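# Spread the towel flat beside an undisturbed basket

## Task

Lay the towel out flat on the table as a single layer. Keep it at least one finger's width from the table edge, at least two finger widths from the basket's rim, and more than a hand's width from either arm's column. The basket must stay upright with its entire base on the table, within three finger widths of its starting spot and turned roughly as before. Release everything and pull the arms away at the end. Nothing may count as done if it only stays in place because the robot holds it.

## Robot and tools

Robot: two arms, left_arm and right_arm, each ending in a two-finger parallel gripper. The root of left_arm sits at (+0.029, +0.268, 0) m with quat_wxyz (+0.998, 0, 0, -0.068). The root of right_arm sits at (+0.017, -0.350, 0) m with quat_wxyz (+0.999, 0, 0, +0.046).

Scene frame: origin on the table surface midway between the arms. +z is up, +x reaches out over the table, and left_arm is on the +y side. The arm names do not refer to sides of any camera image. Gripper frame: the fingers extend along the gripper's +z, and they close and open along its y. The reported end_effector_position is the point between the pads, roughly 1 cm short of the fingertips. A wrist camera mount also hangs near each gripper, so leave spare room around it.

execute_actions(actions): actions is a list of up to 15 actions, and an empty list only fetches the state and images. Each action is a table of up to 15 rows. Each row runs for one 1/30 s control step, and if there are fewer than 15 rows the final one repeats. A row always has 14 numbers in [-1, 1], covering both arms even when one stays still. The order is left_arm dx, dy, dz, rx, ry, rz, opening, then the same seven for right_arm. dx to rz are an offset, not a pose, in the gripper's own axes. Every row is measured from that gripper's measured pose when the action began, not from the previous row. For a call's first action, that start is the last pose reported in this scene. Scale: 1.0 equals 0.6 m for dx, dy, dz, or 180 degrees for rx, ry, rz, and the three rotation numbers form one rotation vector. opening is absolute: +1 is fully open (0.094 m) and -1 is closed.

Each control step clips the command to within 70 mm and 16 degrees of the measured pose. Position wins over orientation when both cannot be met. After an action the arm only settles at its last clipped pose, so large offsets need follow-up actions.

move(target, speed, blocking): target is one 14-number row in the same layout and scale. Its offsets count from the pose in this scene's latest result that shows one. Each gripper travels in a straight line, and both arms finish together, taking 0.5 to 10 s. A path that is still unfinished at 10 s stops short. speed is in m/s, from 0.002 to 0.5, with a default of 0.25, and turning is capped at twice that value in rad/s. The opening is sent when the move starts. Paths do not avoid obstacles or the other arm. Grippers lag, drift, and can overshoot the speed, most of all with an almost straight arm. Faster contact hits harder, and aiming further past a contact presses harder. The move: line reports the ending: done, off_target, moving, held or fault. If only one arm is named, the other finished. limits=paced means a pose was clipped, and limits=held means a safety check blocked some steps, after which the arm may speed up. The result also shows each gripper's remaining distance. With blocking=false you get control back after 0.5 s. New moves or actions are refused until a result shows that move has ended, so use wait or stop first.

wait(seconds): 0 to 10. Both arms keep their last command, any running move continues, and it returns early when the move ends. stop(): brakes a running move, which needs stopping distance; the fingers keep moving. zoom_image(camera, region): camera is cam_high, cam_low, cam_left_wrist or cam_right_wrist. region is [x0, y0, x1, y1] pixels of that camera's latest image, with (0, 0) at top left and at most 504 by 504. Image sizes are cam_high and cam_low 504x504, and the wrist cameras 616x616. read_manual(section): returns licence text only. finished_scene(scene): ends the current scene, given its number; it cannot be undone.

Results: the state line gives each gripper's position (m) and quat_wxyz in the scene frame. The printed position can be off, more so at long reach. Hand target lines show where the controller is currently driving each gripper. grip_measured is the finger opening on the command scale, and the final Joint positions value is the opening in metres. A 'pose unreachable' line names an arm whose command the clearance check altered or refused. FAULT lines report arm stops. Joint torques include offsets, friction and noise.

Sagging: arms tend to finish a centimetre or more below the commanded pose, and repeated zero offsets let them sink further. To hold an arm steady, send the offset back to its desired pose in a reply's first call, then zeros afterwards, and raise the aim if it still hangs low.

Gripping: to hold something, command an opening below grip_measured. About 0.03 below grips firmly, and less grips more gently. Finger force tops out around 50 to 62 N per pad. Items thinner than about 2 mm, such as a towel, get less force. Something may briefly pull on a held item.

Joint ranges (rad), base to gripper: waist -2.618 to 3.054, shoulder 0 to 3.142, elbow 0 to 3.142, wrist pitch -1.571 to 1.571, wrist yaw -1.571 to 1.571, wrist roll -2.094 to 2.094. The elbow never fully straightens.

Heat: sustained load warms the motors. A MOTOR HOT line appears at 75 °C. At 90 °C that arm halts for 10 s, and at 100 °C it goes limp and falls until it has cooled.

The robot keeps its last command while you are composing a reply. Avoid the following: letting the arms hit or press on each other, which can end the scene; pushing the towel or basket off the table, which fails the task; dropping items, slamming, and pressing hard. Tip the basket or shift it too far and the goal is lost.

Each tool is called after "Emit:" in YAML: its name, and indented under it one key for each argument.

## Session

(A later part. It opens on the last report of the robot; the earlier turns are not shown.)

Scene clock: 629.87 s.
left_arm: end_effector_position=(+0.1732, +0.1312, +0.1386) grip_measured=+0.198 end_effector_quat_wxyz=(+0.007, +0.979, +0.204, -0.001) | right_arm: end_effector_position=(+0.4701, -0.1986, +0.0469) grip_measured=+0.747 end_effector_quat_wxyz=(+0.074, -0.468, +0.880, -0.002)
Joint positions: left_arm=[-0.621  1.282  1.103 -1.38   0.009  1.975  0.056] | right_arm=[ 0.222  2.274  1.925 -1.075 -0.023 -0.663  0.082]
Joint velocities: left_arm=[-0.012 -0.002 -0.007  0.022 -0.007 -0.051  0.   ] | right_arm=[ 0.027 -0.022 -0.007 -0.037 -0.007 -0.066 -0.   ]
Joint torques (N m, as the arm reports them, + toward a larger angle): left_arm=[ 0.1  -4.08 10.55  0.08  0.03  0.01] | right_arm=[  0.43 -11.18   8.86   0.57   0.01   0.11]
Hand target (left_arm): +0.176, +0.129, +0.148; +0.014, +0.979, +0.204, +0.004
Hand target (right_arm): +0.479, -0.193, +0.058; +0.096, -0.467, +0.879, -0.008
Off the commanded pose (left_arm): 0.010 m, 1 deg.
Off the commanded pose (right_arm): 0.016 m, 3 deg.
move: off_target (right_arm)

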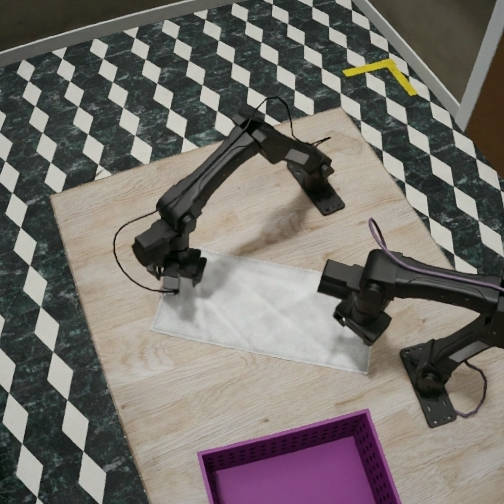

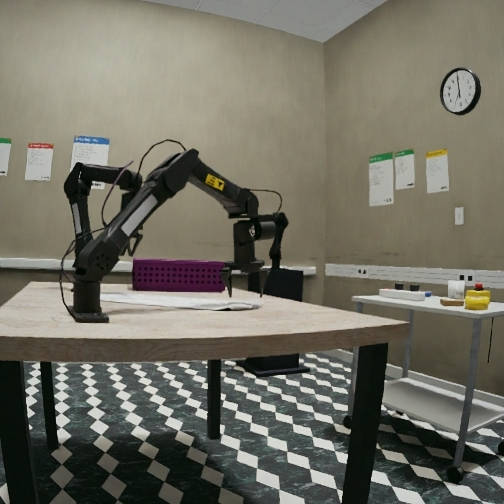

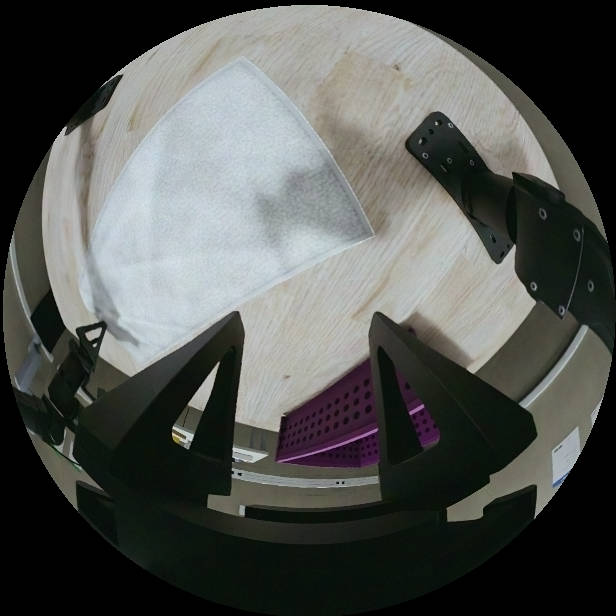

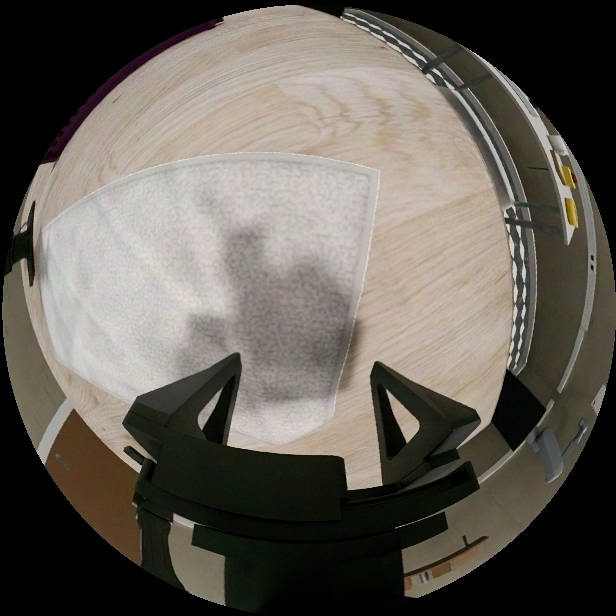

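Emit:
move:
  target: [0, 0, -0.016, 0, 0, 0, 0.2, -0.005, -0.025, 0.04, 0, 0, 0, 0.75]
  speed: 0.05

Scene clock: 639.10 s.
left_arm: end_effector_position=(+0.1702, +0.1340, +0.1386) grip_measured=+0.198 end_effector_quat_wxyz=(+0.001, +0.979, +0.204, -0.005) | right_arm: end_effector_position=(+0.4761, -0.2002, +0.0237) grip_measured=+0.748 end_effector_quat_wxyz=(+0.062, -0.471, +0.880, +0.003)
Joint positions: left_arm=[-0.621  1.282  1.103 -1.396  0.009  1.975  0.056] | right_arm=[ 0.212  2.34   1.949 -1.058 -0.028 -0.676  0.082]
Joint velocities: left_arm=[ 0.012  0.012  0.002  0.066 -0.007 -0.037 -0.001] | right_arm=[ 0.002 -0.007 -0.007 -0.007  0.037  0.007 -0.   ]
Joint torques (N m, as the arm reports them, + toward a larger angle): left_arm=[ 0.1  -4.11 10.5   0.04  0.03  0.06] | right_arm=[-0.84 -9.9   8.83  0.53  0.   -0.11]
Hand target (left_arm): +0.173, +0.132, +0.148; +0.007, +0.979, +0.204, -0.000
Hand target (right_arm): +0.487, -0.203, +0.025; +0.074, -0.468, +0.880, -0.002
Off the commanded pose (left_arm): 0.010 m, 1 deg.
Off the commanded pose (right_arm): 0.012 m, 2 deg.
move: off_target (right_arm)

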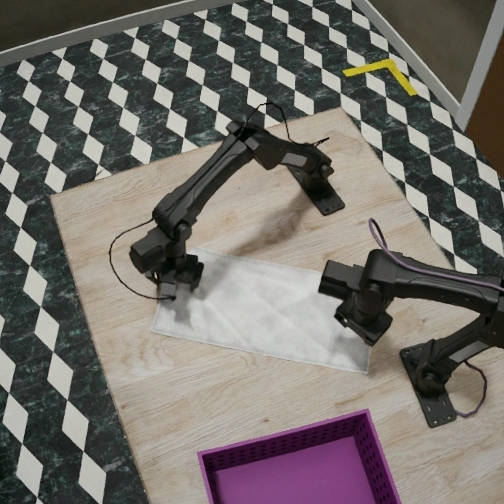

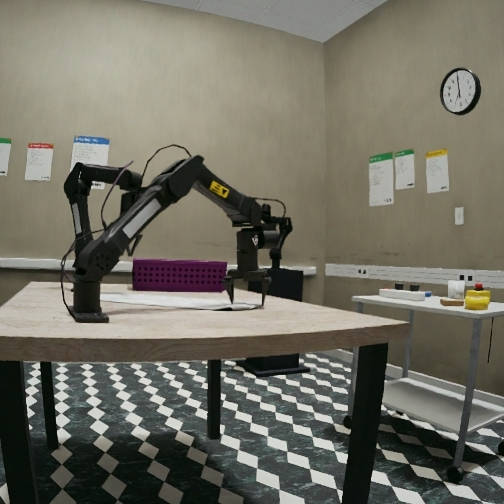

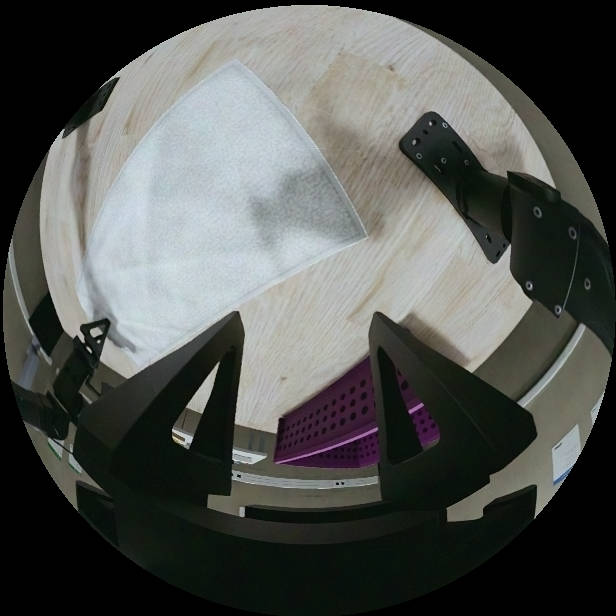

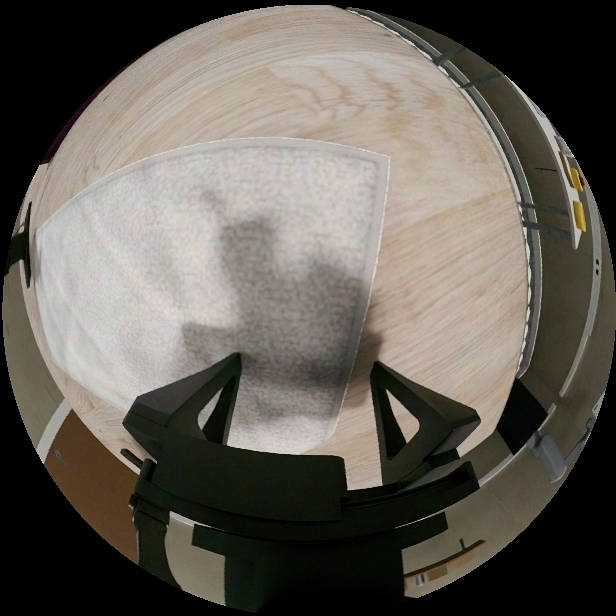

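Emit:
execute_actions:
  actions:
    - [[0.006,-0.006,-0.016,0,0,0,0.2, 0,-0.035,-0.005,0,0,0,0.75]]
    - [[0,0,0,0,0,0,0.2, 0,0,0,0,0,0,0.75]]

Scene clock: 642.30 s.
left_arm: end_effector_position=(+0.1690, +0.1396, +0.1387) grip_measured=+0.198 end_effector_quat_wxyz=(-0.007, +0.979, +0.205, -0.011) | right_arm: end_effector_position=(+0.4901, -0.2095, +0.0246) grip_measured=+0.748 end_effector_quat_wxyz=(+0.062, -0.470, +0.880, +0.003)
Joint positions: left_arm=[-0.604  1.282  1.103 -1.415  0.009  1.989  0.056] | right_arm=[ 0.185  2.392  2.044 -1.103 -0.031 -0.703  0.082]
Joint velocities: left_arm=[-0.002 -0.017  0.017  0.022 -0.022 -0.022 -0.   ] | right_arm=[-0.002 -0.007  0.007  0.022  0.007 -0.007 -0.001]
Joint torques (N m, as the arm reports them, + toward a larger angle): left_arm=[ 0.07 -4.04  7.05  0.23  0.01  0.02] | right_arm=[  0.1  -11.26   6.51   0.39  -0.01  -0.01]
Hand target (left_arm): +0.169, +0.140, +0.139; -0.007, +0.979, +0.205, -0.011
Hand target (right_arm): +0.490, -0.210, +0.025; +0.062, -0.470, +0.880, +0.003
Off the commanded pose (left_arm): 0.000 m, 0 deg.
Off the commanded pose (right_arm): 0.000 m, 0 deg.

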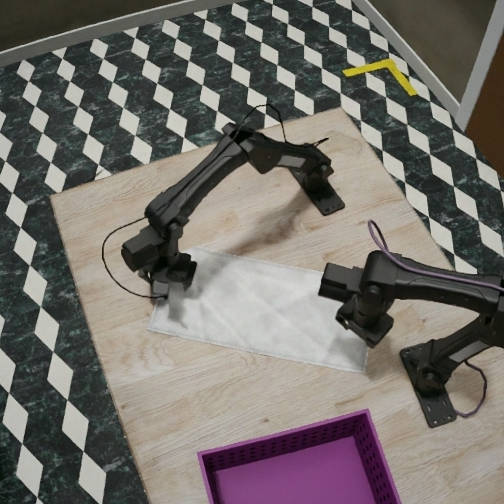

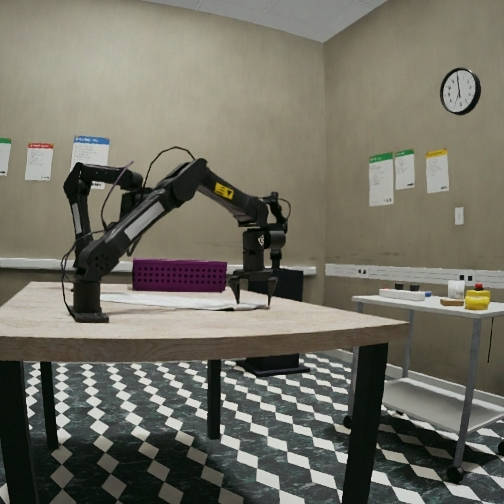

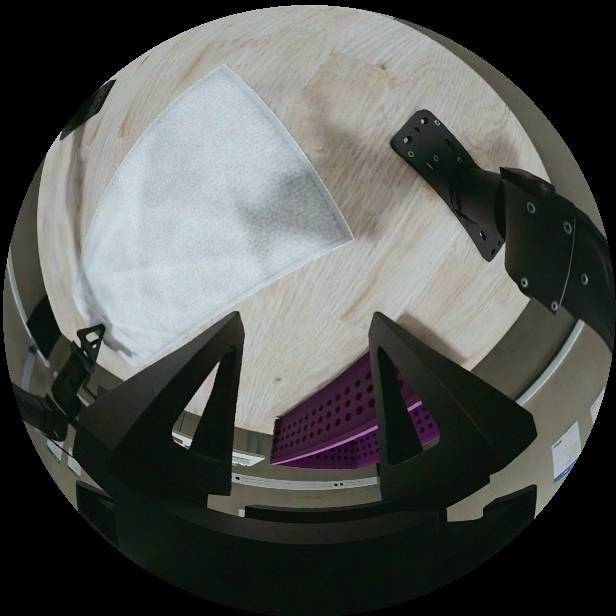

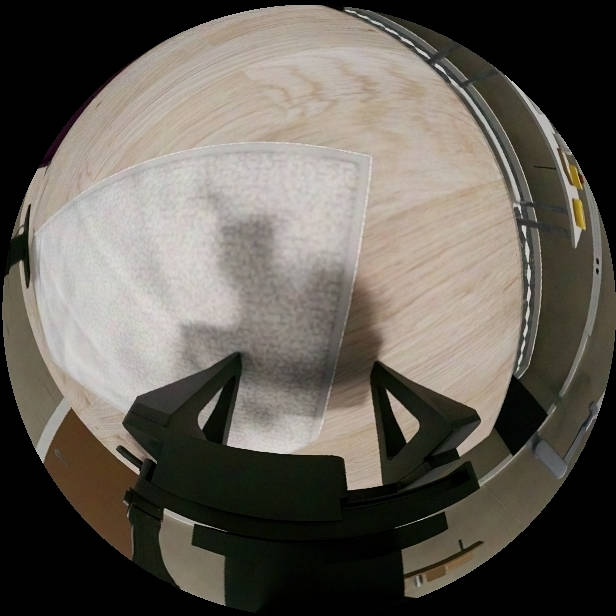

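Emit:
execute_actions:
  actions:
    - [[0,0,-0.01,0,0,0,0.2, 0,0,0.04,0,0,0,0.75]]
    - [[0,0,0,0,0,0,0.2, 0,0,0.028,0,0,0,0.75]]
    - [[0,0,0,0,0,0,0.2, 0,0,0.028,0,0,0,-1]]
    - [[0,0,0,0,0,0,0.2, 0,0,0.028,0,0,0,-1]]

Scene clock: 646.57 s.
left_arm: end_effector_position=(+0.1683, +0.1402, +0.1387) grip_measured=+0.198 end_effector_quat_wxyz=(-0.009, +0.979, +0.205, -0.012) | right_arm: end_effector_position=(+0.4950, -0.2057, +0.0216) grip_measured=-0.953 end_effector_quat_wxyz=(+0.075, -0.471, +0.879, +0.005)
Joint positions: left_arm=[-0.604  1.282  1.103 -1.419  0.009  1.989  0.056] | right_arm=[ 0.186  2.393  2.03  -1.064 -0.042 -0.703  0.002]
Joint velocities: left_arm=[-0.012 -0.002  0.012 -0.022 -0.037  0.007 -0.   ] | right_arm=[ 0.002 -0.002 -0.012 -0.022  0.037 -0.051  0.   ]
Joint torques (N m, as the arm reports them, + toward a larger angle): left_arm=[-0.02 -4.05  7.12  0.28  0.04  0.01] | right_arm=[ 0.13 -9.84  3.88  0.84 -0.02  0.01]
Hand target (left_arm): +0.168, +0.140, +0.139; -0.009, +0.979, +0.205, -0.012
Hand target (right_arm): +0.496, -0.205, +0.005; +0.073, -0.471, +0.879, +0.006
Off the commanded pose (left_arm): 0.000 m, 0 deg.
Off the commanded pose (right_arm): 0.017 m, 0 deg.

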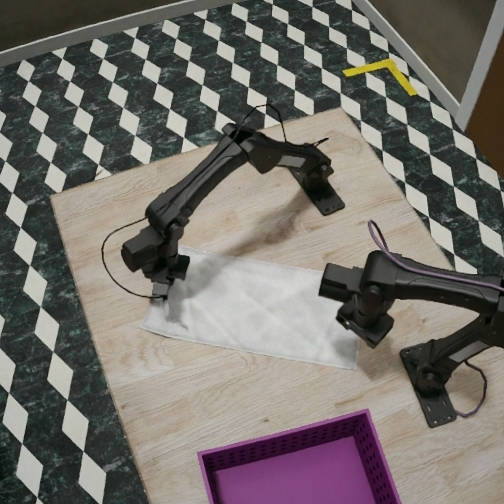

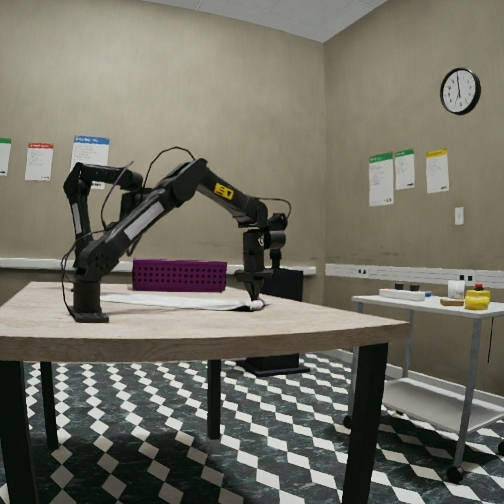

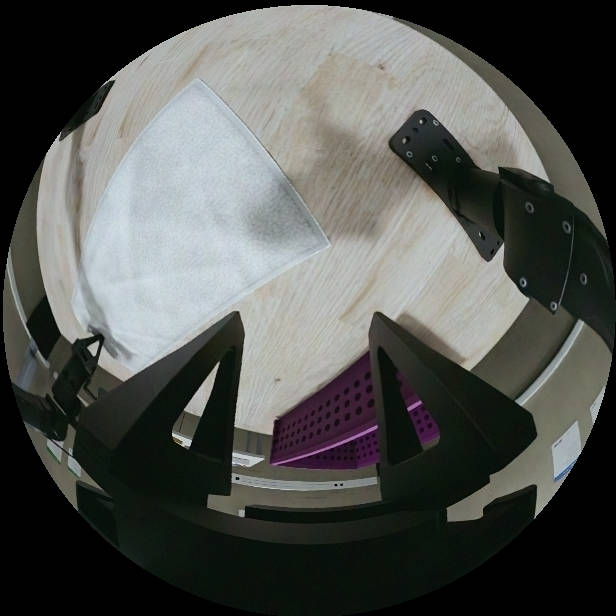

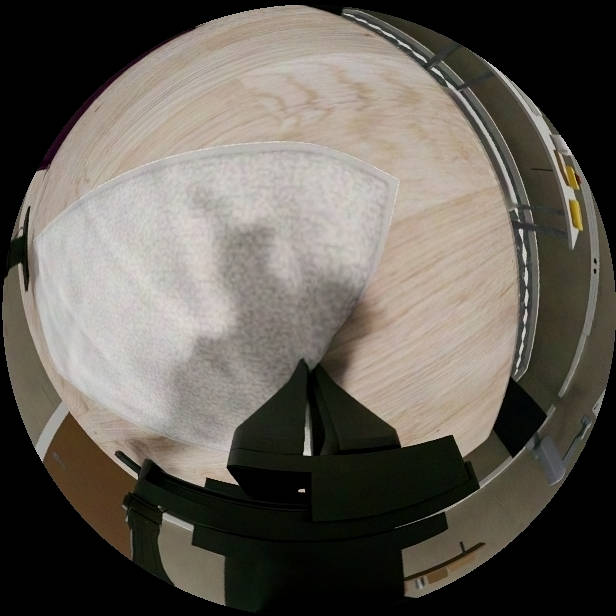

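Emit:
move:
  target: [0, 0, -0.008, 0, 0, 0, 0.2, 0, -0.065, -0.015, 0, 0, 0, -1]
  speed: 0.03

Scene clock: 653.40 s.
left_arm: end_effector_position=(+0.1683, +0.1402, +0.1387) grip_measured=+0.198 end_effector_quat_wxyz=(-0.009, +0.979, +0.205, -0.012) | right_arm: end_effector_position=(+0.5224, -0.2247, +0.0268) grip_measured=-0.953 end_effector_quat_wxyz=(+0.069, -0.472, +0.879, +0.003)
Joint positions: left_arm=[-0.604  1.282  1.103 -1.419  0.009  1.989  0.056] | right_arm=[ 0.136  2.529  2.298 -1.208 -0.043 -0.756  0.002]
Joint velocities: left_arm=[ 0.002 -0.017  0.007  0.022  0.022  0.051 -0.001] | right_arm=[ 0.017  0.007  0.007 -0.022 -0.051  0.037  0.   ]
Joint torques (N m, as the arm reports them, + toward a larger angle): left_arm=[ 0.1  -3.92  8.78  0.04  0.02  0.01] | right_arm=[ -0.85 -11.66   9.35   0.34  -0.06  -0.08]
Hand target (left_arm): +0.168, +0.140, +0.143; -0.009, +0.979, +0.205, -0.012
Hand target (right_arm): +0.526, -0.228, +0.033; +0.075, -0.471, +0.879, +0.005
Off the commanded pose (left_arm): 0.005 m, 0 deg.
Off the commanded pose (right_arm): 0.008 m, 1 deg.
move: done

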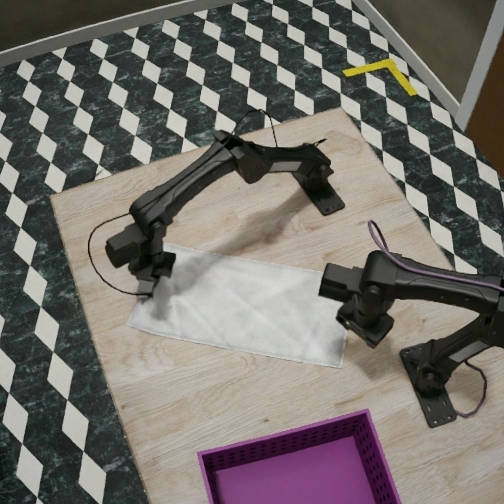

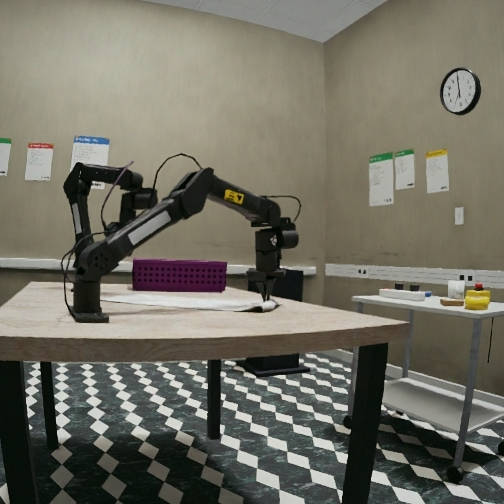

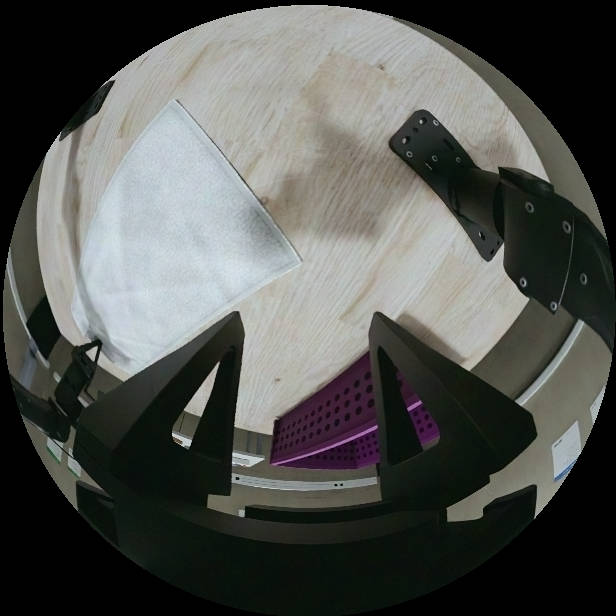

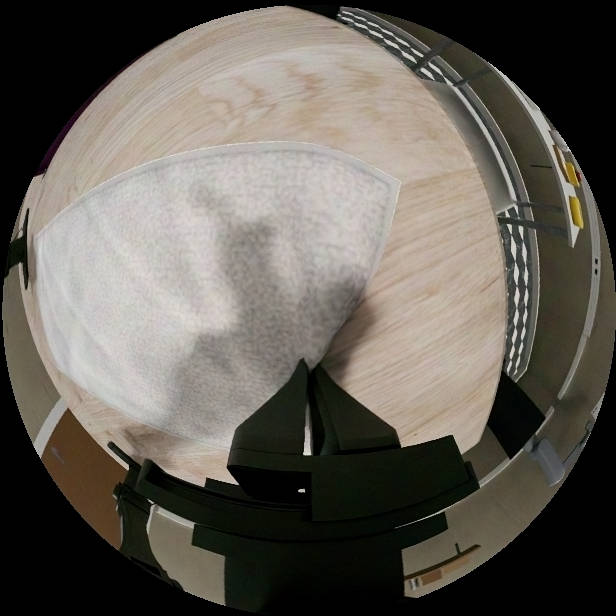

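Emit:
execute_actions:
  actions:
    - [[0,0,-0.008,0,0,0,0.2, 0,0,0,0,0,0,0.3]]
    - [[0,0,0,0,0,0,0.2, 0,0,0,0,0,0,0.3]]

Emit:
move:
  target: [0, 0, -0.008, 0, 0, 0, 0.2, 0, 0.02, -0.13, 0, 0, 0, 0.3]
  speed: 0.08

Scene clock: 657.77 s.
left_arm: end_effector_position=(+0.1683, +0.1402, +0.1387) grip_measured=+0.198 end_effector_quat_wxyz=(-0.009, +0.979, +0.205, -0.012) | right_arm: end_effector_position=(+0.5221, -0.2247, +0.0266) grip_measured=+0.297 end_effector_quat_wxyz=(+0.068, -0.473, +0.879, +0.004)
Joint positions: left_arm=[-0.604  1.282  1.103 -1.419  0.009  1.989  0.056] | right_arm=[ 0.136  2.529  2.298 -1.21  -0.043 -0.757  0.061]
Joint velocities: left_arm=[-0.002 -0.002 -0.012 -0.022  0.007  0.081  0.   ] | right_arm=[-0.017 -0.022  0.007  0.022 -0.051 -0.022 -0.   ]
Joint torques (N m, as the arm reports them, + toward a larger angle): left_arm=[ 0.05 -4.17  7.15  0.23  0.01  0.01] | right_arm=[  0.   -12.03   6.54   0.41  -0.01  -0.01]
Hand target (left_arm): +0.168, +0.140, +0.139; -0.009, +0.979, +0.205, -0.012
Hand target (right_arm): +0.522, -0.225, +0.027; +0.068, -0.473, +0.879, +0.004
Off the commanded pose (left_arm): 0.000 m, 0 deg.
Off the commanded pose (right_arm): 0.000 m, 0 deg.

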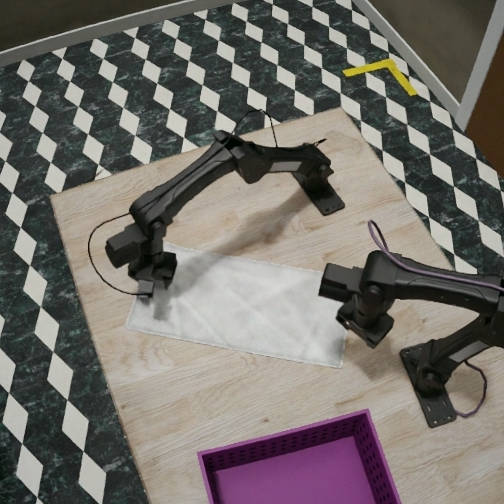

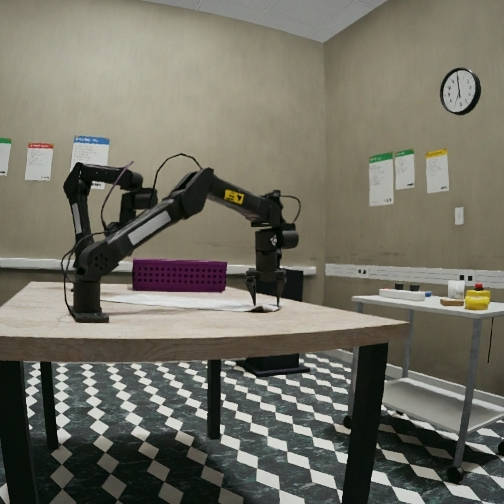

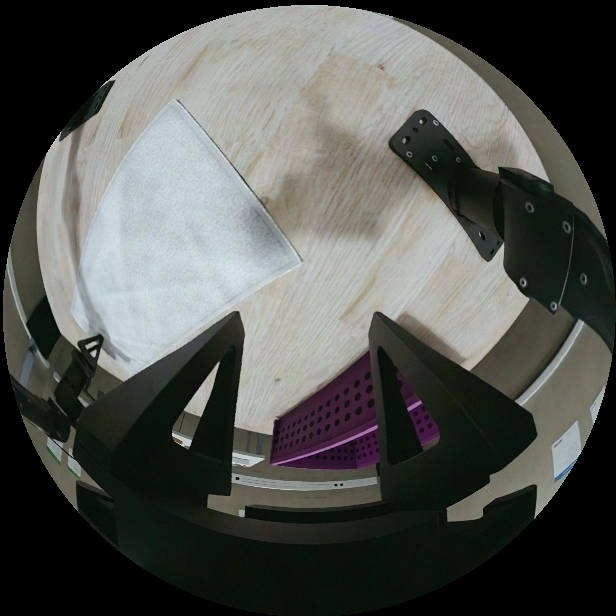

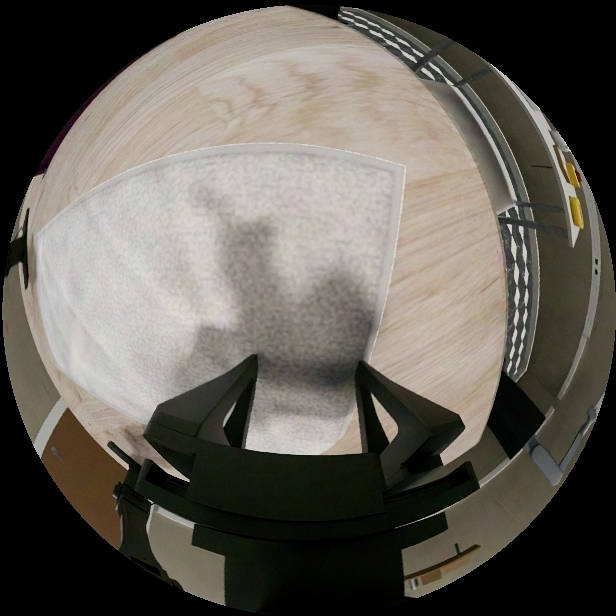

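Scene clock: 659.33 s.
left_arm: end_effector_position=(+0.1683, +0.1402, +0.1387) grip_measured=+0.198 end_effector_quat_wxyz=(-0.009, +0.979, +0.205, -0.012) | right_arm: end_effector_position=(+0.5014, -0.2295, +0.0807) grip_measured=+0.297 end_effector_quat_wxyz=(+0.046, -0.471, +0.881, +0.010)
Joint positions: left_arm=[-0.604  1.282  1.103 -1.419  0.009  1.989  0.056] | right_arm=[ 0.136  2.502  2.47  -1.455 -0.043 -0.752  0.061]
Joint velocities: left_arm=[ 0.002 -0.002  0.007 -0.022  0.007  0.022 -0.001] | right_arm=[-0.012 -0.027  0.022  0.007  0.037  0.037  0.001]
Joint torques (N m, as the arm reports them, + toward a larger angle): left_arm=[ 0.02 -3.96  8.71  0.02  0.04  0.04] | right_arm=[  0.83 -13.96   9.04   0.26  -0.01   0.04]
Hand target (left_arm): +0.168, +0.140, +0.143; -0.009, +0.979, +0.205, -0.012
Hand target (right_arm): +0.503, -0.224, +0.103; +0.069, -0.473, +0.879, +0.004
Off the commanded pose (left_arm): 0.005 m, 0 deg.
Off the commanded pose (right_arm): 0.023 m, 3 deg.
move: off_target (right_arm)

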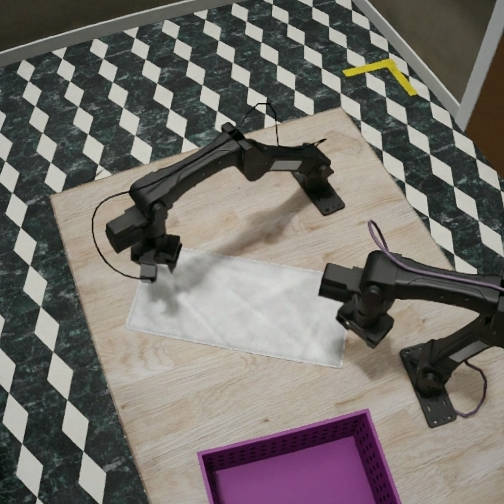

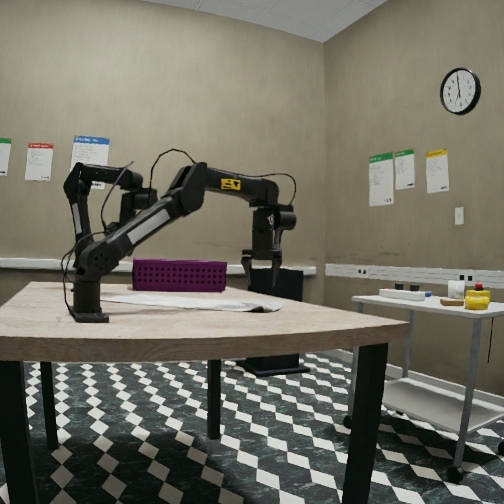

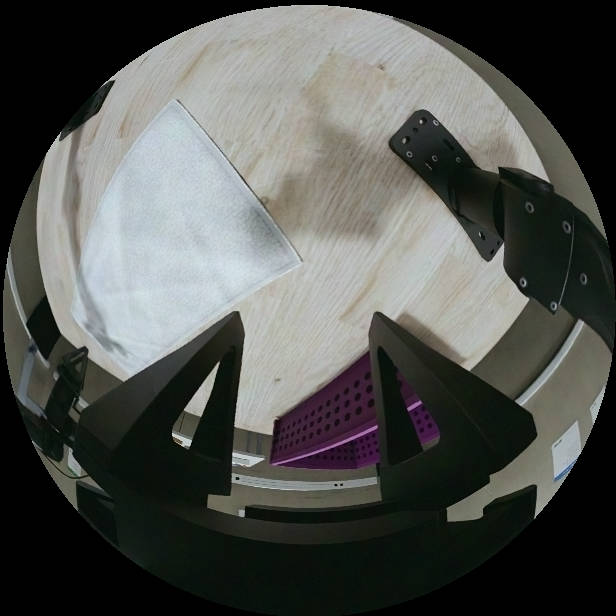

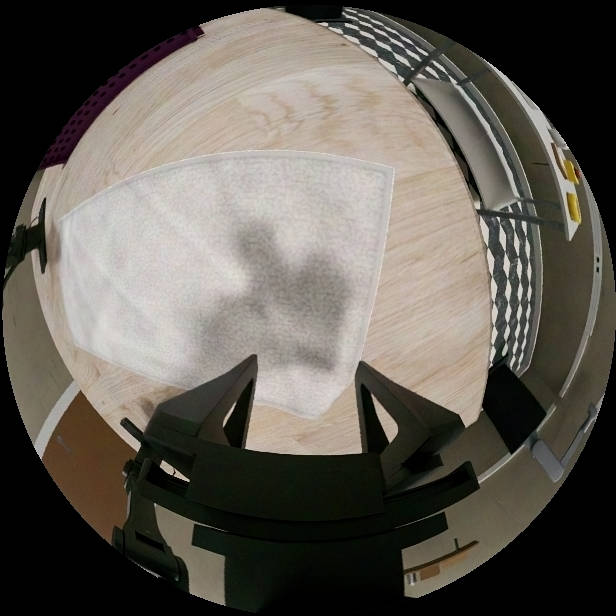

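Emit:
move:
  target: [0.008, -0.144, -0.13, 0, 0, -0.12, 0.2, 0.422, 0.263, -0.213, 0, 0, 0, 0.3]
  speed: 0.2

Scene clock: 669.53 s.
left_arm: end_effector_position=(+0.1443, +0.2159, +0.2164) grip_measured=+0.198 end_effector_quat_wxyz=(+0.147, +0.905, +0.377, +0.133) | right_arm: end_effector_position=(+0.2272, -0.3605, +0.1799) grip_measured=+0.297 end_effector_quat_wxyz=(+0.038, -0.472, +0.881, +0.001)
Joint positions: left_arm=[-0.296  0.746  1.131 -1.557  0.002  1.92   0.056] | right_arm=[-0.181  1.298  1.277 -1.488 -0.043 -1.072  0.061]
Joint velocities: left_arm=[-0.032 -0.007 -0.012  0.022 -0.007  0.066 -0.   ] | right_arm=[ 0.002 -0.002 -0.022  0.051  0.066 -0.022 -0.   ]
Joint torques (N m, as the arm reports them, + toward a larger angle): left_arm=[ 0.65  0.18  6.48  0.85 -0.06  0.05] | right_arm=[-0.89 -4.57  5.87  0.29 -0.15 -0.08]
Hand target (left_arm): +0.140, +0.220, +0.216; +0.142, +0.904, +0.380, +0.136
Hand target (right_arm): +0.222, -0.359, +0.183; +0.044, -0.471, +0.881, +0.007
Off the commanded pose (left_arm): 0.006 m, 25 deg; orientation clipped at the last step of the last action.
Off the commanded pose (right_arm): 0.006 m, 1 deg.
joint sent to its limit (left arm) — the command would take joint 4 (wrist pitch) past its lower limit, so that joint was sent only as far as its limit.
move: off_target (left_arm); limits=paced

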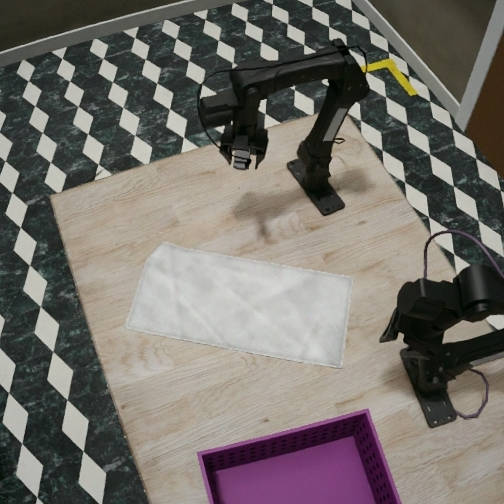

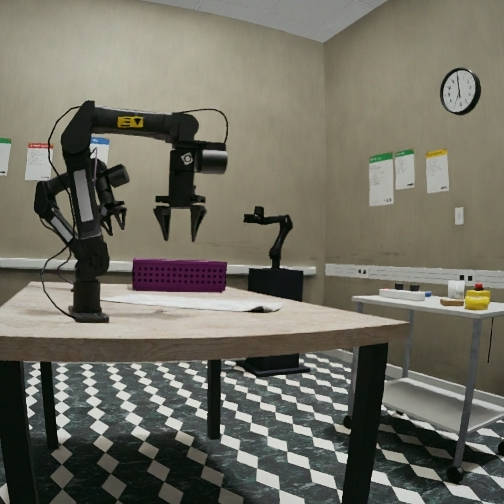

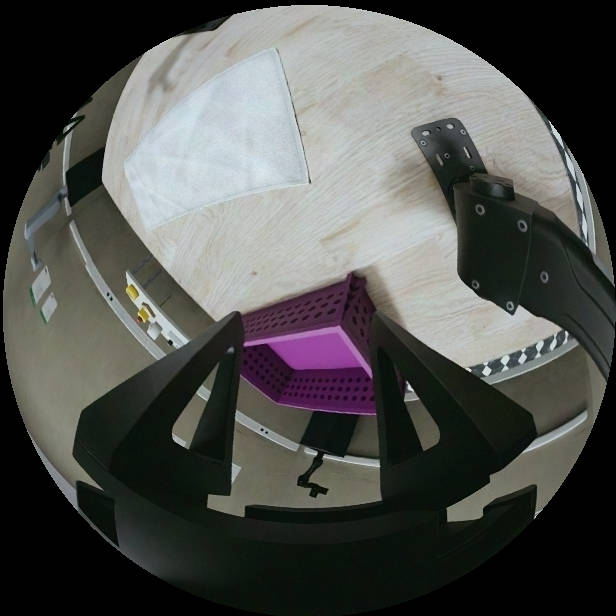

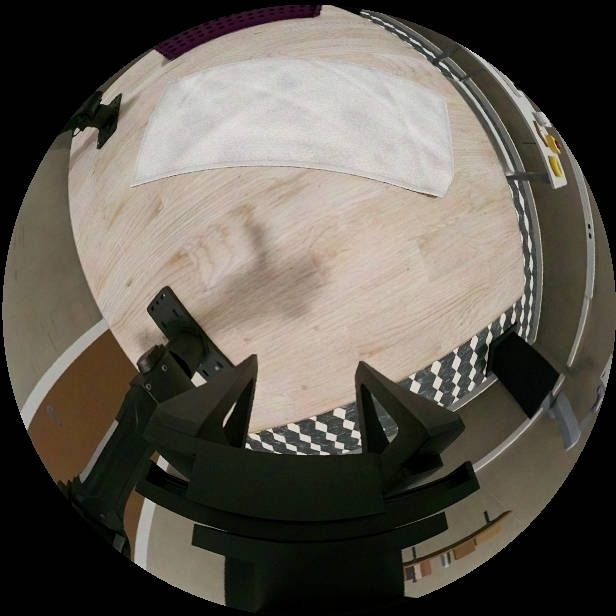

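Emit:
zoom_image:
  camera: "cam_high"
  region: [110, 220, 260, 350]

Emit:
zoom_image:
  camera: "cam_right_wrist"
  region: [330, 60, 530, 240]

Emit:
zoom_image:
  camera: "cam_low"
  region: [90, 270, 300, 330]

Region (110, 220, 260, 350) of cam_high's 504x504 image, scaled by 3.360, with more detail than that image has; it fills the top 437 rows of this view, and the rest is white.

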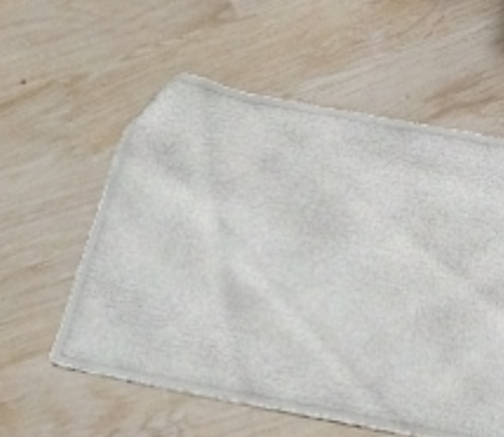

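Region (330, 60, 530, 240) of cam_right_wrist's 616x616 image, scaled by 2.520, with more detail than that image has; it fills the top 454 rows of this view, and the rest is white.

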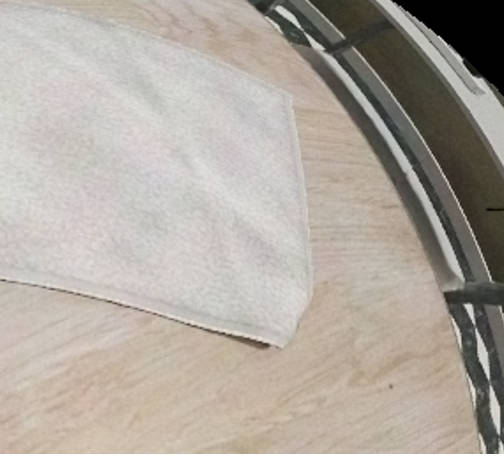

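Region (90, 270, 300, 330) of cam_low's 504x504 image, scaled by 2.400, with more detail than that image has; it fills the top 144 rows of this view, and the rest is white.

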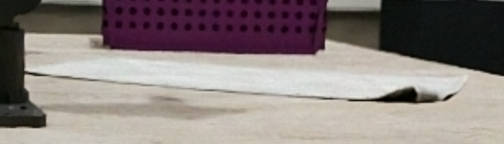

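Emit:
move:
  target: [0, 0, 0, 0, 0, 0, 0.2, -0.254, -0.349, 0.21, 0, 0, 0, 0.75]
  speed: 0.2

Scene clock: 687.00 s.
left_arm: end_effector_position=(+0.1450, +0.2156, +0.2167) grip_measured=+0.198 end_effector_quat_wxyz=(+0.148, +0.904, +0.377, +0.134) | right_arm: end_effector_position=(+0.4890, -0.3489, +0.0605) grip_measured=+0.747 end_effector_quat_wxyz=(+0.031, -0.470, +0.882, +0.008)
Joint positions: left_arm=[-0.296  0.746  1.131 -1.554  0.002  1.92   0.056] | right_arm=[-0.107  2.365  2.144 -1.304 -0.043 -0.994  0.082]
Joint velocities: left_arm=[ 0.012 -0.002 -0.012 -0.007  0.037 -0.007 -0.001] | right_arm=[-0.007 -0.012 -0.002 -0.11   0.051  0.007 -0.   ]
Joint torques (N m, as the arm reports them, + toward a larger angle): left_arm=[0.02 1.44 6.48 1.   0.01 0.03] | right_arm=[  0.82 -11.54   9.08   0.18   0.02   0.07]
Hand target (left_arm): +0.144, +0.216, +0.216; +0.147, +0.905, +0.377, +0.133
Hand target (right_arm): +0.493, -0.345, +0.070; +0.039, -0.472, +0.881, +0.002
Off the commanded pose (left_arm): 0.001 m, 0 deg.
Off the commanded pose (right_arm): 0.013 m, 1 deg.
move: off_target (right_arm)

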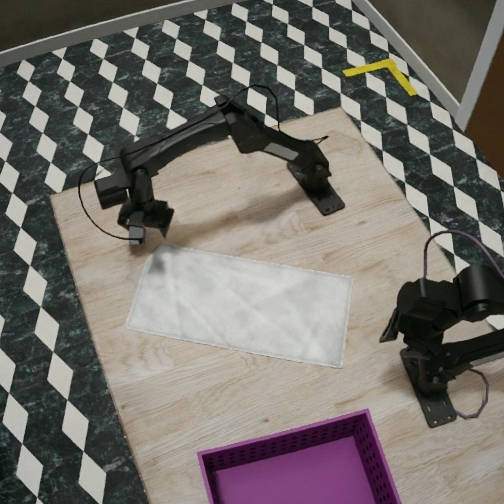

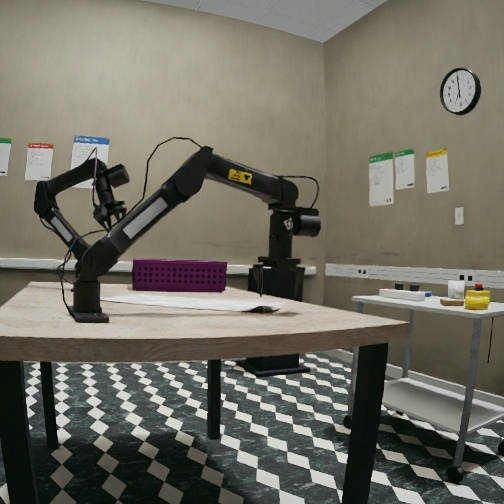

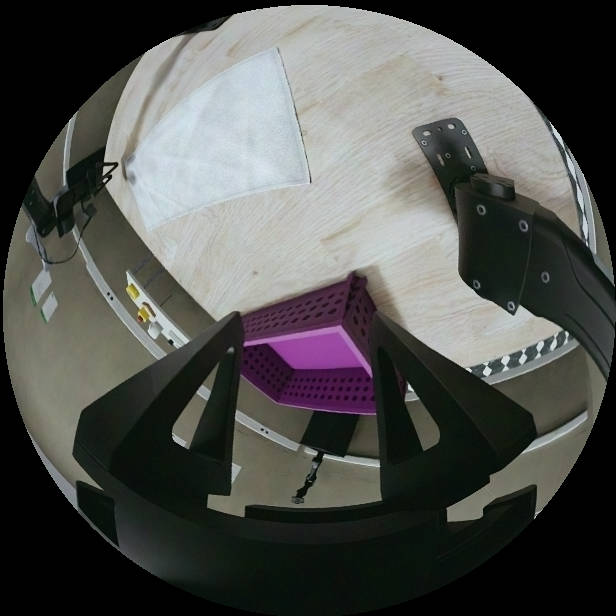

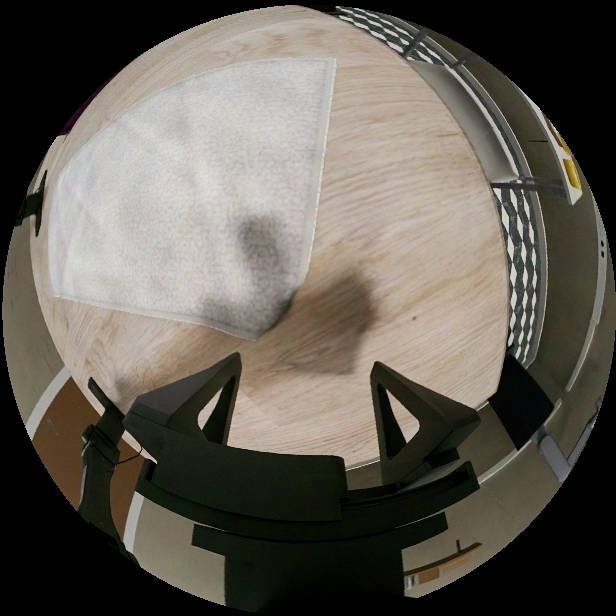

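Emit:
zoom_image:
  camera: "cam_right_wrist"
  region: [180, 230, 400, 400]

Region (180, 230, 400, 400) of cam_right_wrist's 616x616 image, scaled by 2.291, with more detail than that image has; it fills the top 389 rows of this view, and the rest is white.

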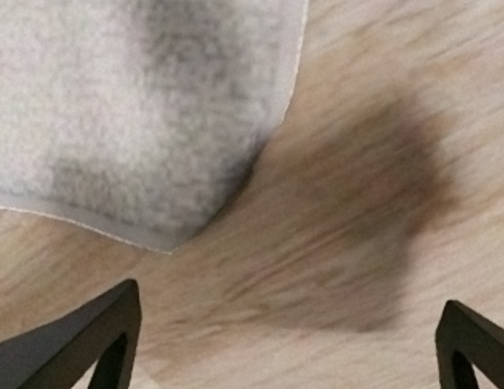

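Emit:
zoom_image:
  camera: "cam_low"
  region: [225, 285, 305, 325]

Emit:
zoom_image:
  camera: "cam_high"
  region: [120, 225, 200, 285]

Region (225, 285, 305, 325) of cam_low's 504x504 image, scaled by 6.300, with more detail than that image has.

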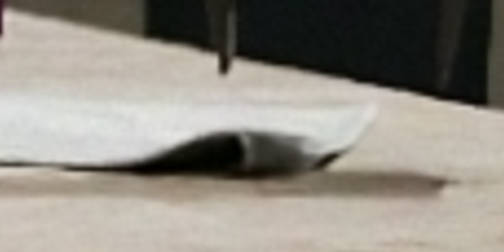

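Region (120, 225, 200, 285) of cam_high's 504x504 image, scaled by 6.300, with more detail than that image has; it fills the top 378 rows of this view, and the rest is white.

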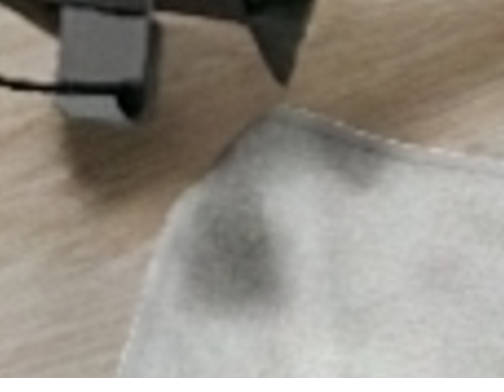

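Emit:
move:
  target: [0, 0, 0, 0, 0, 0, 0.2, -0.08, 0.025, 0.03, 0, 0, 0, 0.75]
  speed: 0.08

Scene clock: 721.57 s.
left_arm: end_effector_position=(+0.1455, +0.2153, +0.2170) grip_measured=+0.198 end_effector_quat_wxyz=(+0.149, +0.904, +0.377, +0.135) | right_arm: end_effector_position=(+0.4981, -0.3025, +0.0390) grip_measured=+0.747 end_effector_quat_wxyz=(+0.022, -0.471, +0.882, +0.014)
Joint positions: left_arm=[-0.296  0.746  1.131 -1.551  0.002  1.92   0.056] | right_arm=[-0.01   2.455  2.219 -1.306 -0.043 -0.9    0.082]
Joint velocities: left_arm=[-0.002 -0.012  0.022  0.007 -0.066 -0.007 -0.001] | right_arm=[ 0.007 -0.017  0.002  0.007  0.051 -0.007 -0.   ]
Joint torques (N m, as the arm reports them, + toward a larger angle): left_arm=[ 0.12  1.63  6.55  1.01  0.   -0.01] | right_arm=[  0.64 -11.23   8.89   0.21   0.01   0.08]
Hand target (left_arm): +0.145, +0.216, +0.217; +0.148, +0.904, +0.377, +0.134
Hand target (right_arm): +0.504, -0.300, +0.045; +0.032, -0.470, +0.882, +0.009
Off the commanded pose (left_arm): 0.001 m, 0 deg.
Off the commanded pose (right_arm): 0.009 m, 1 deg.
move: done

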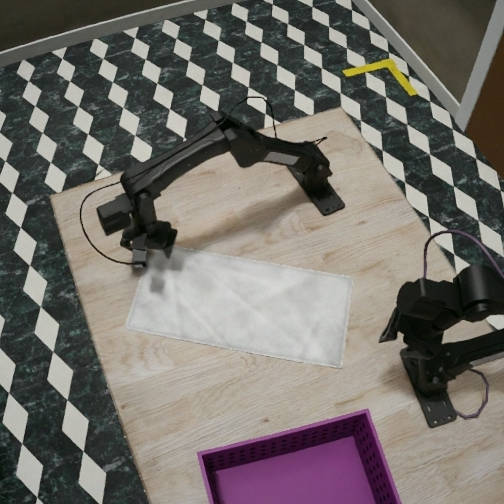

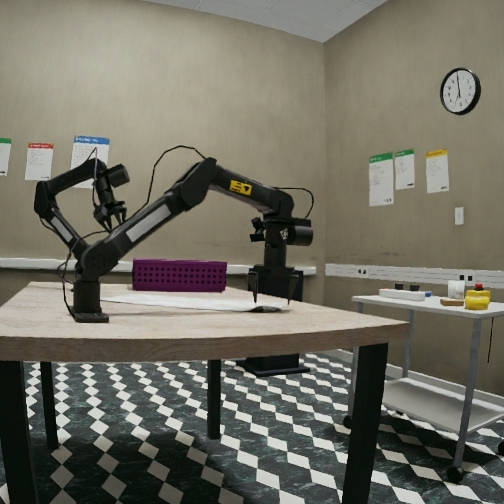

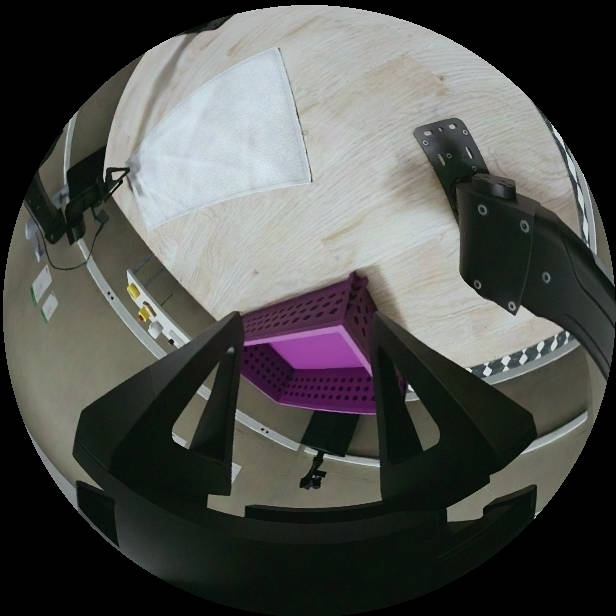

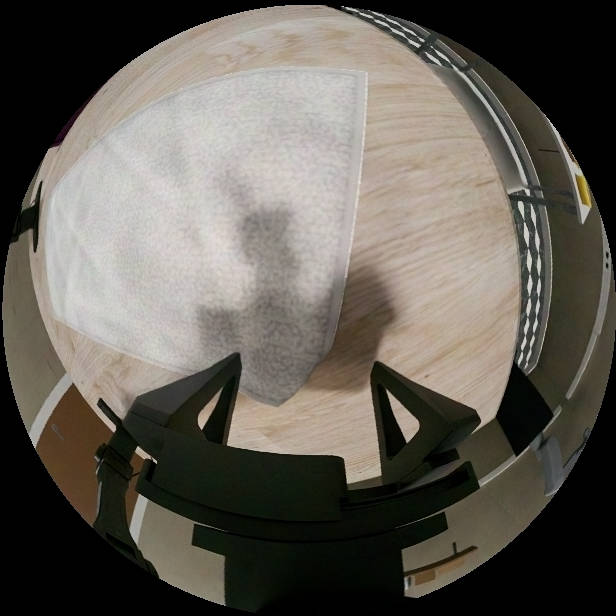

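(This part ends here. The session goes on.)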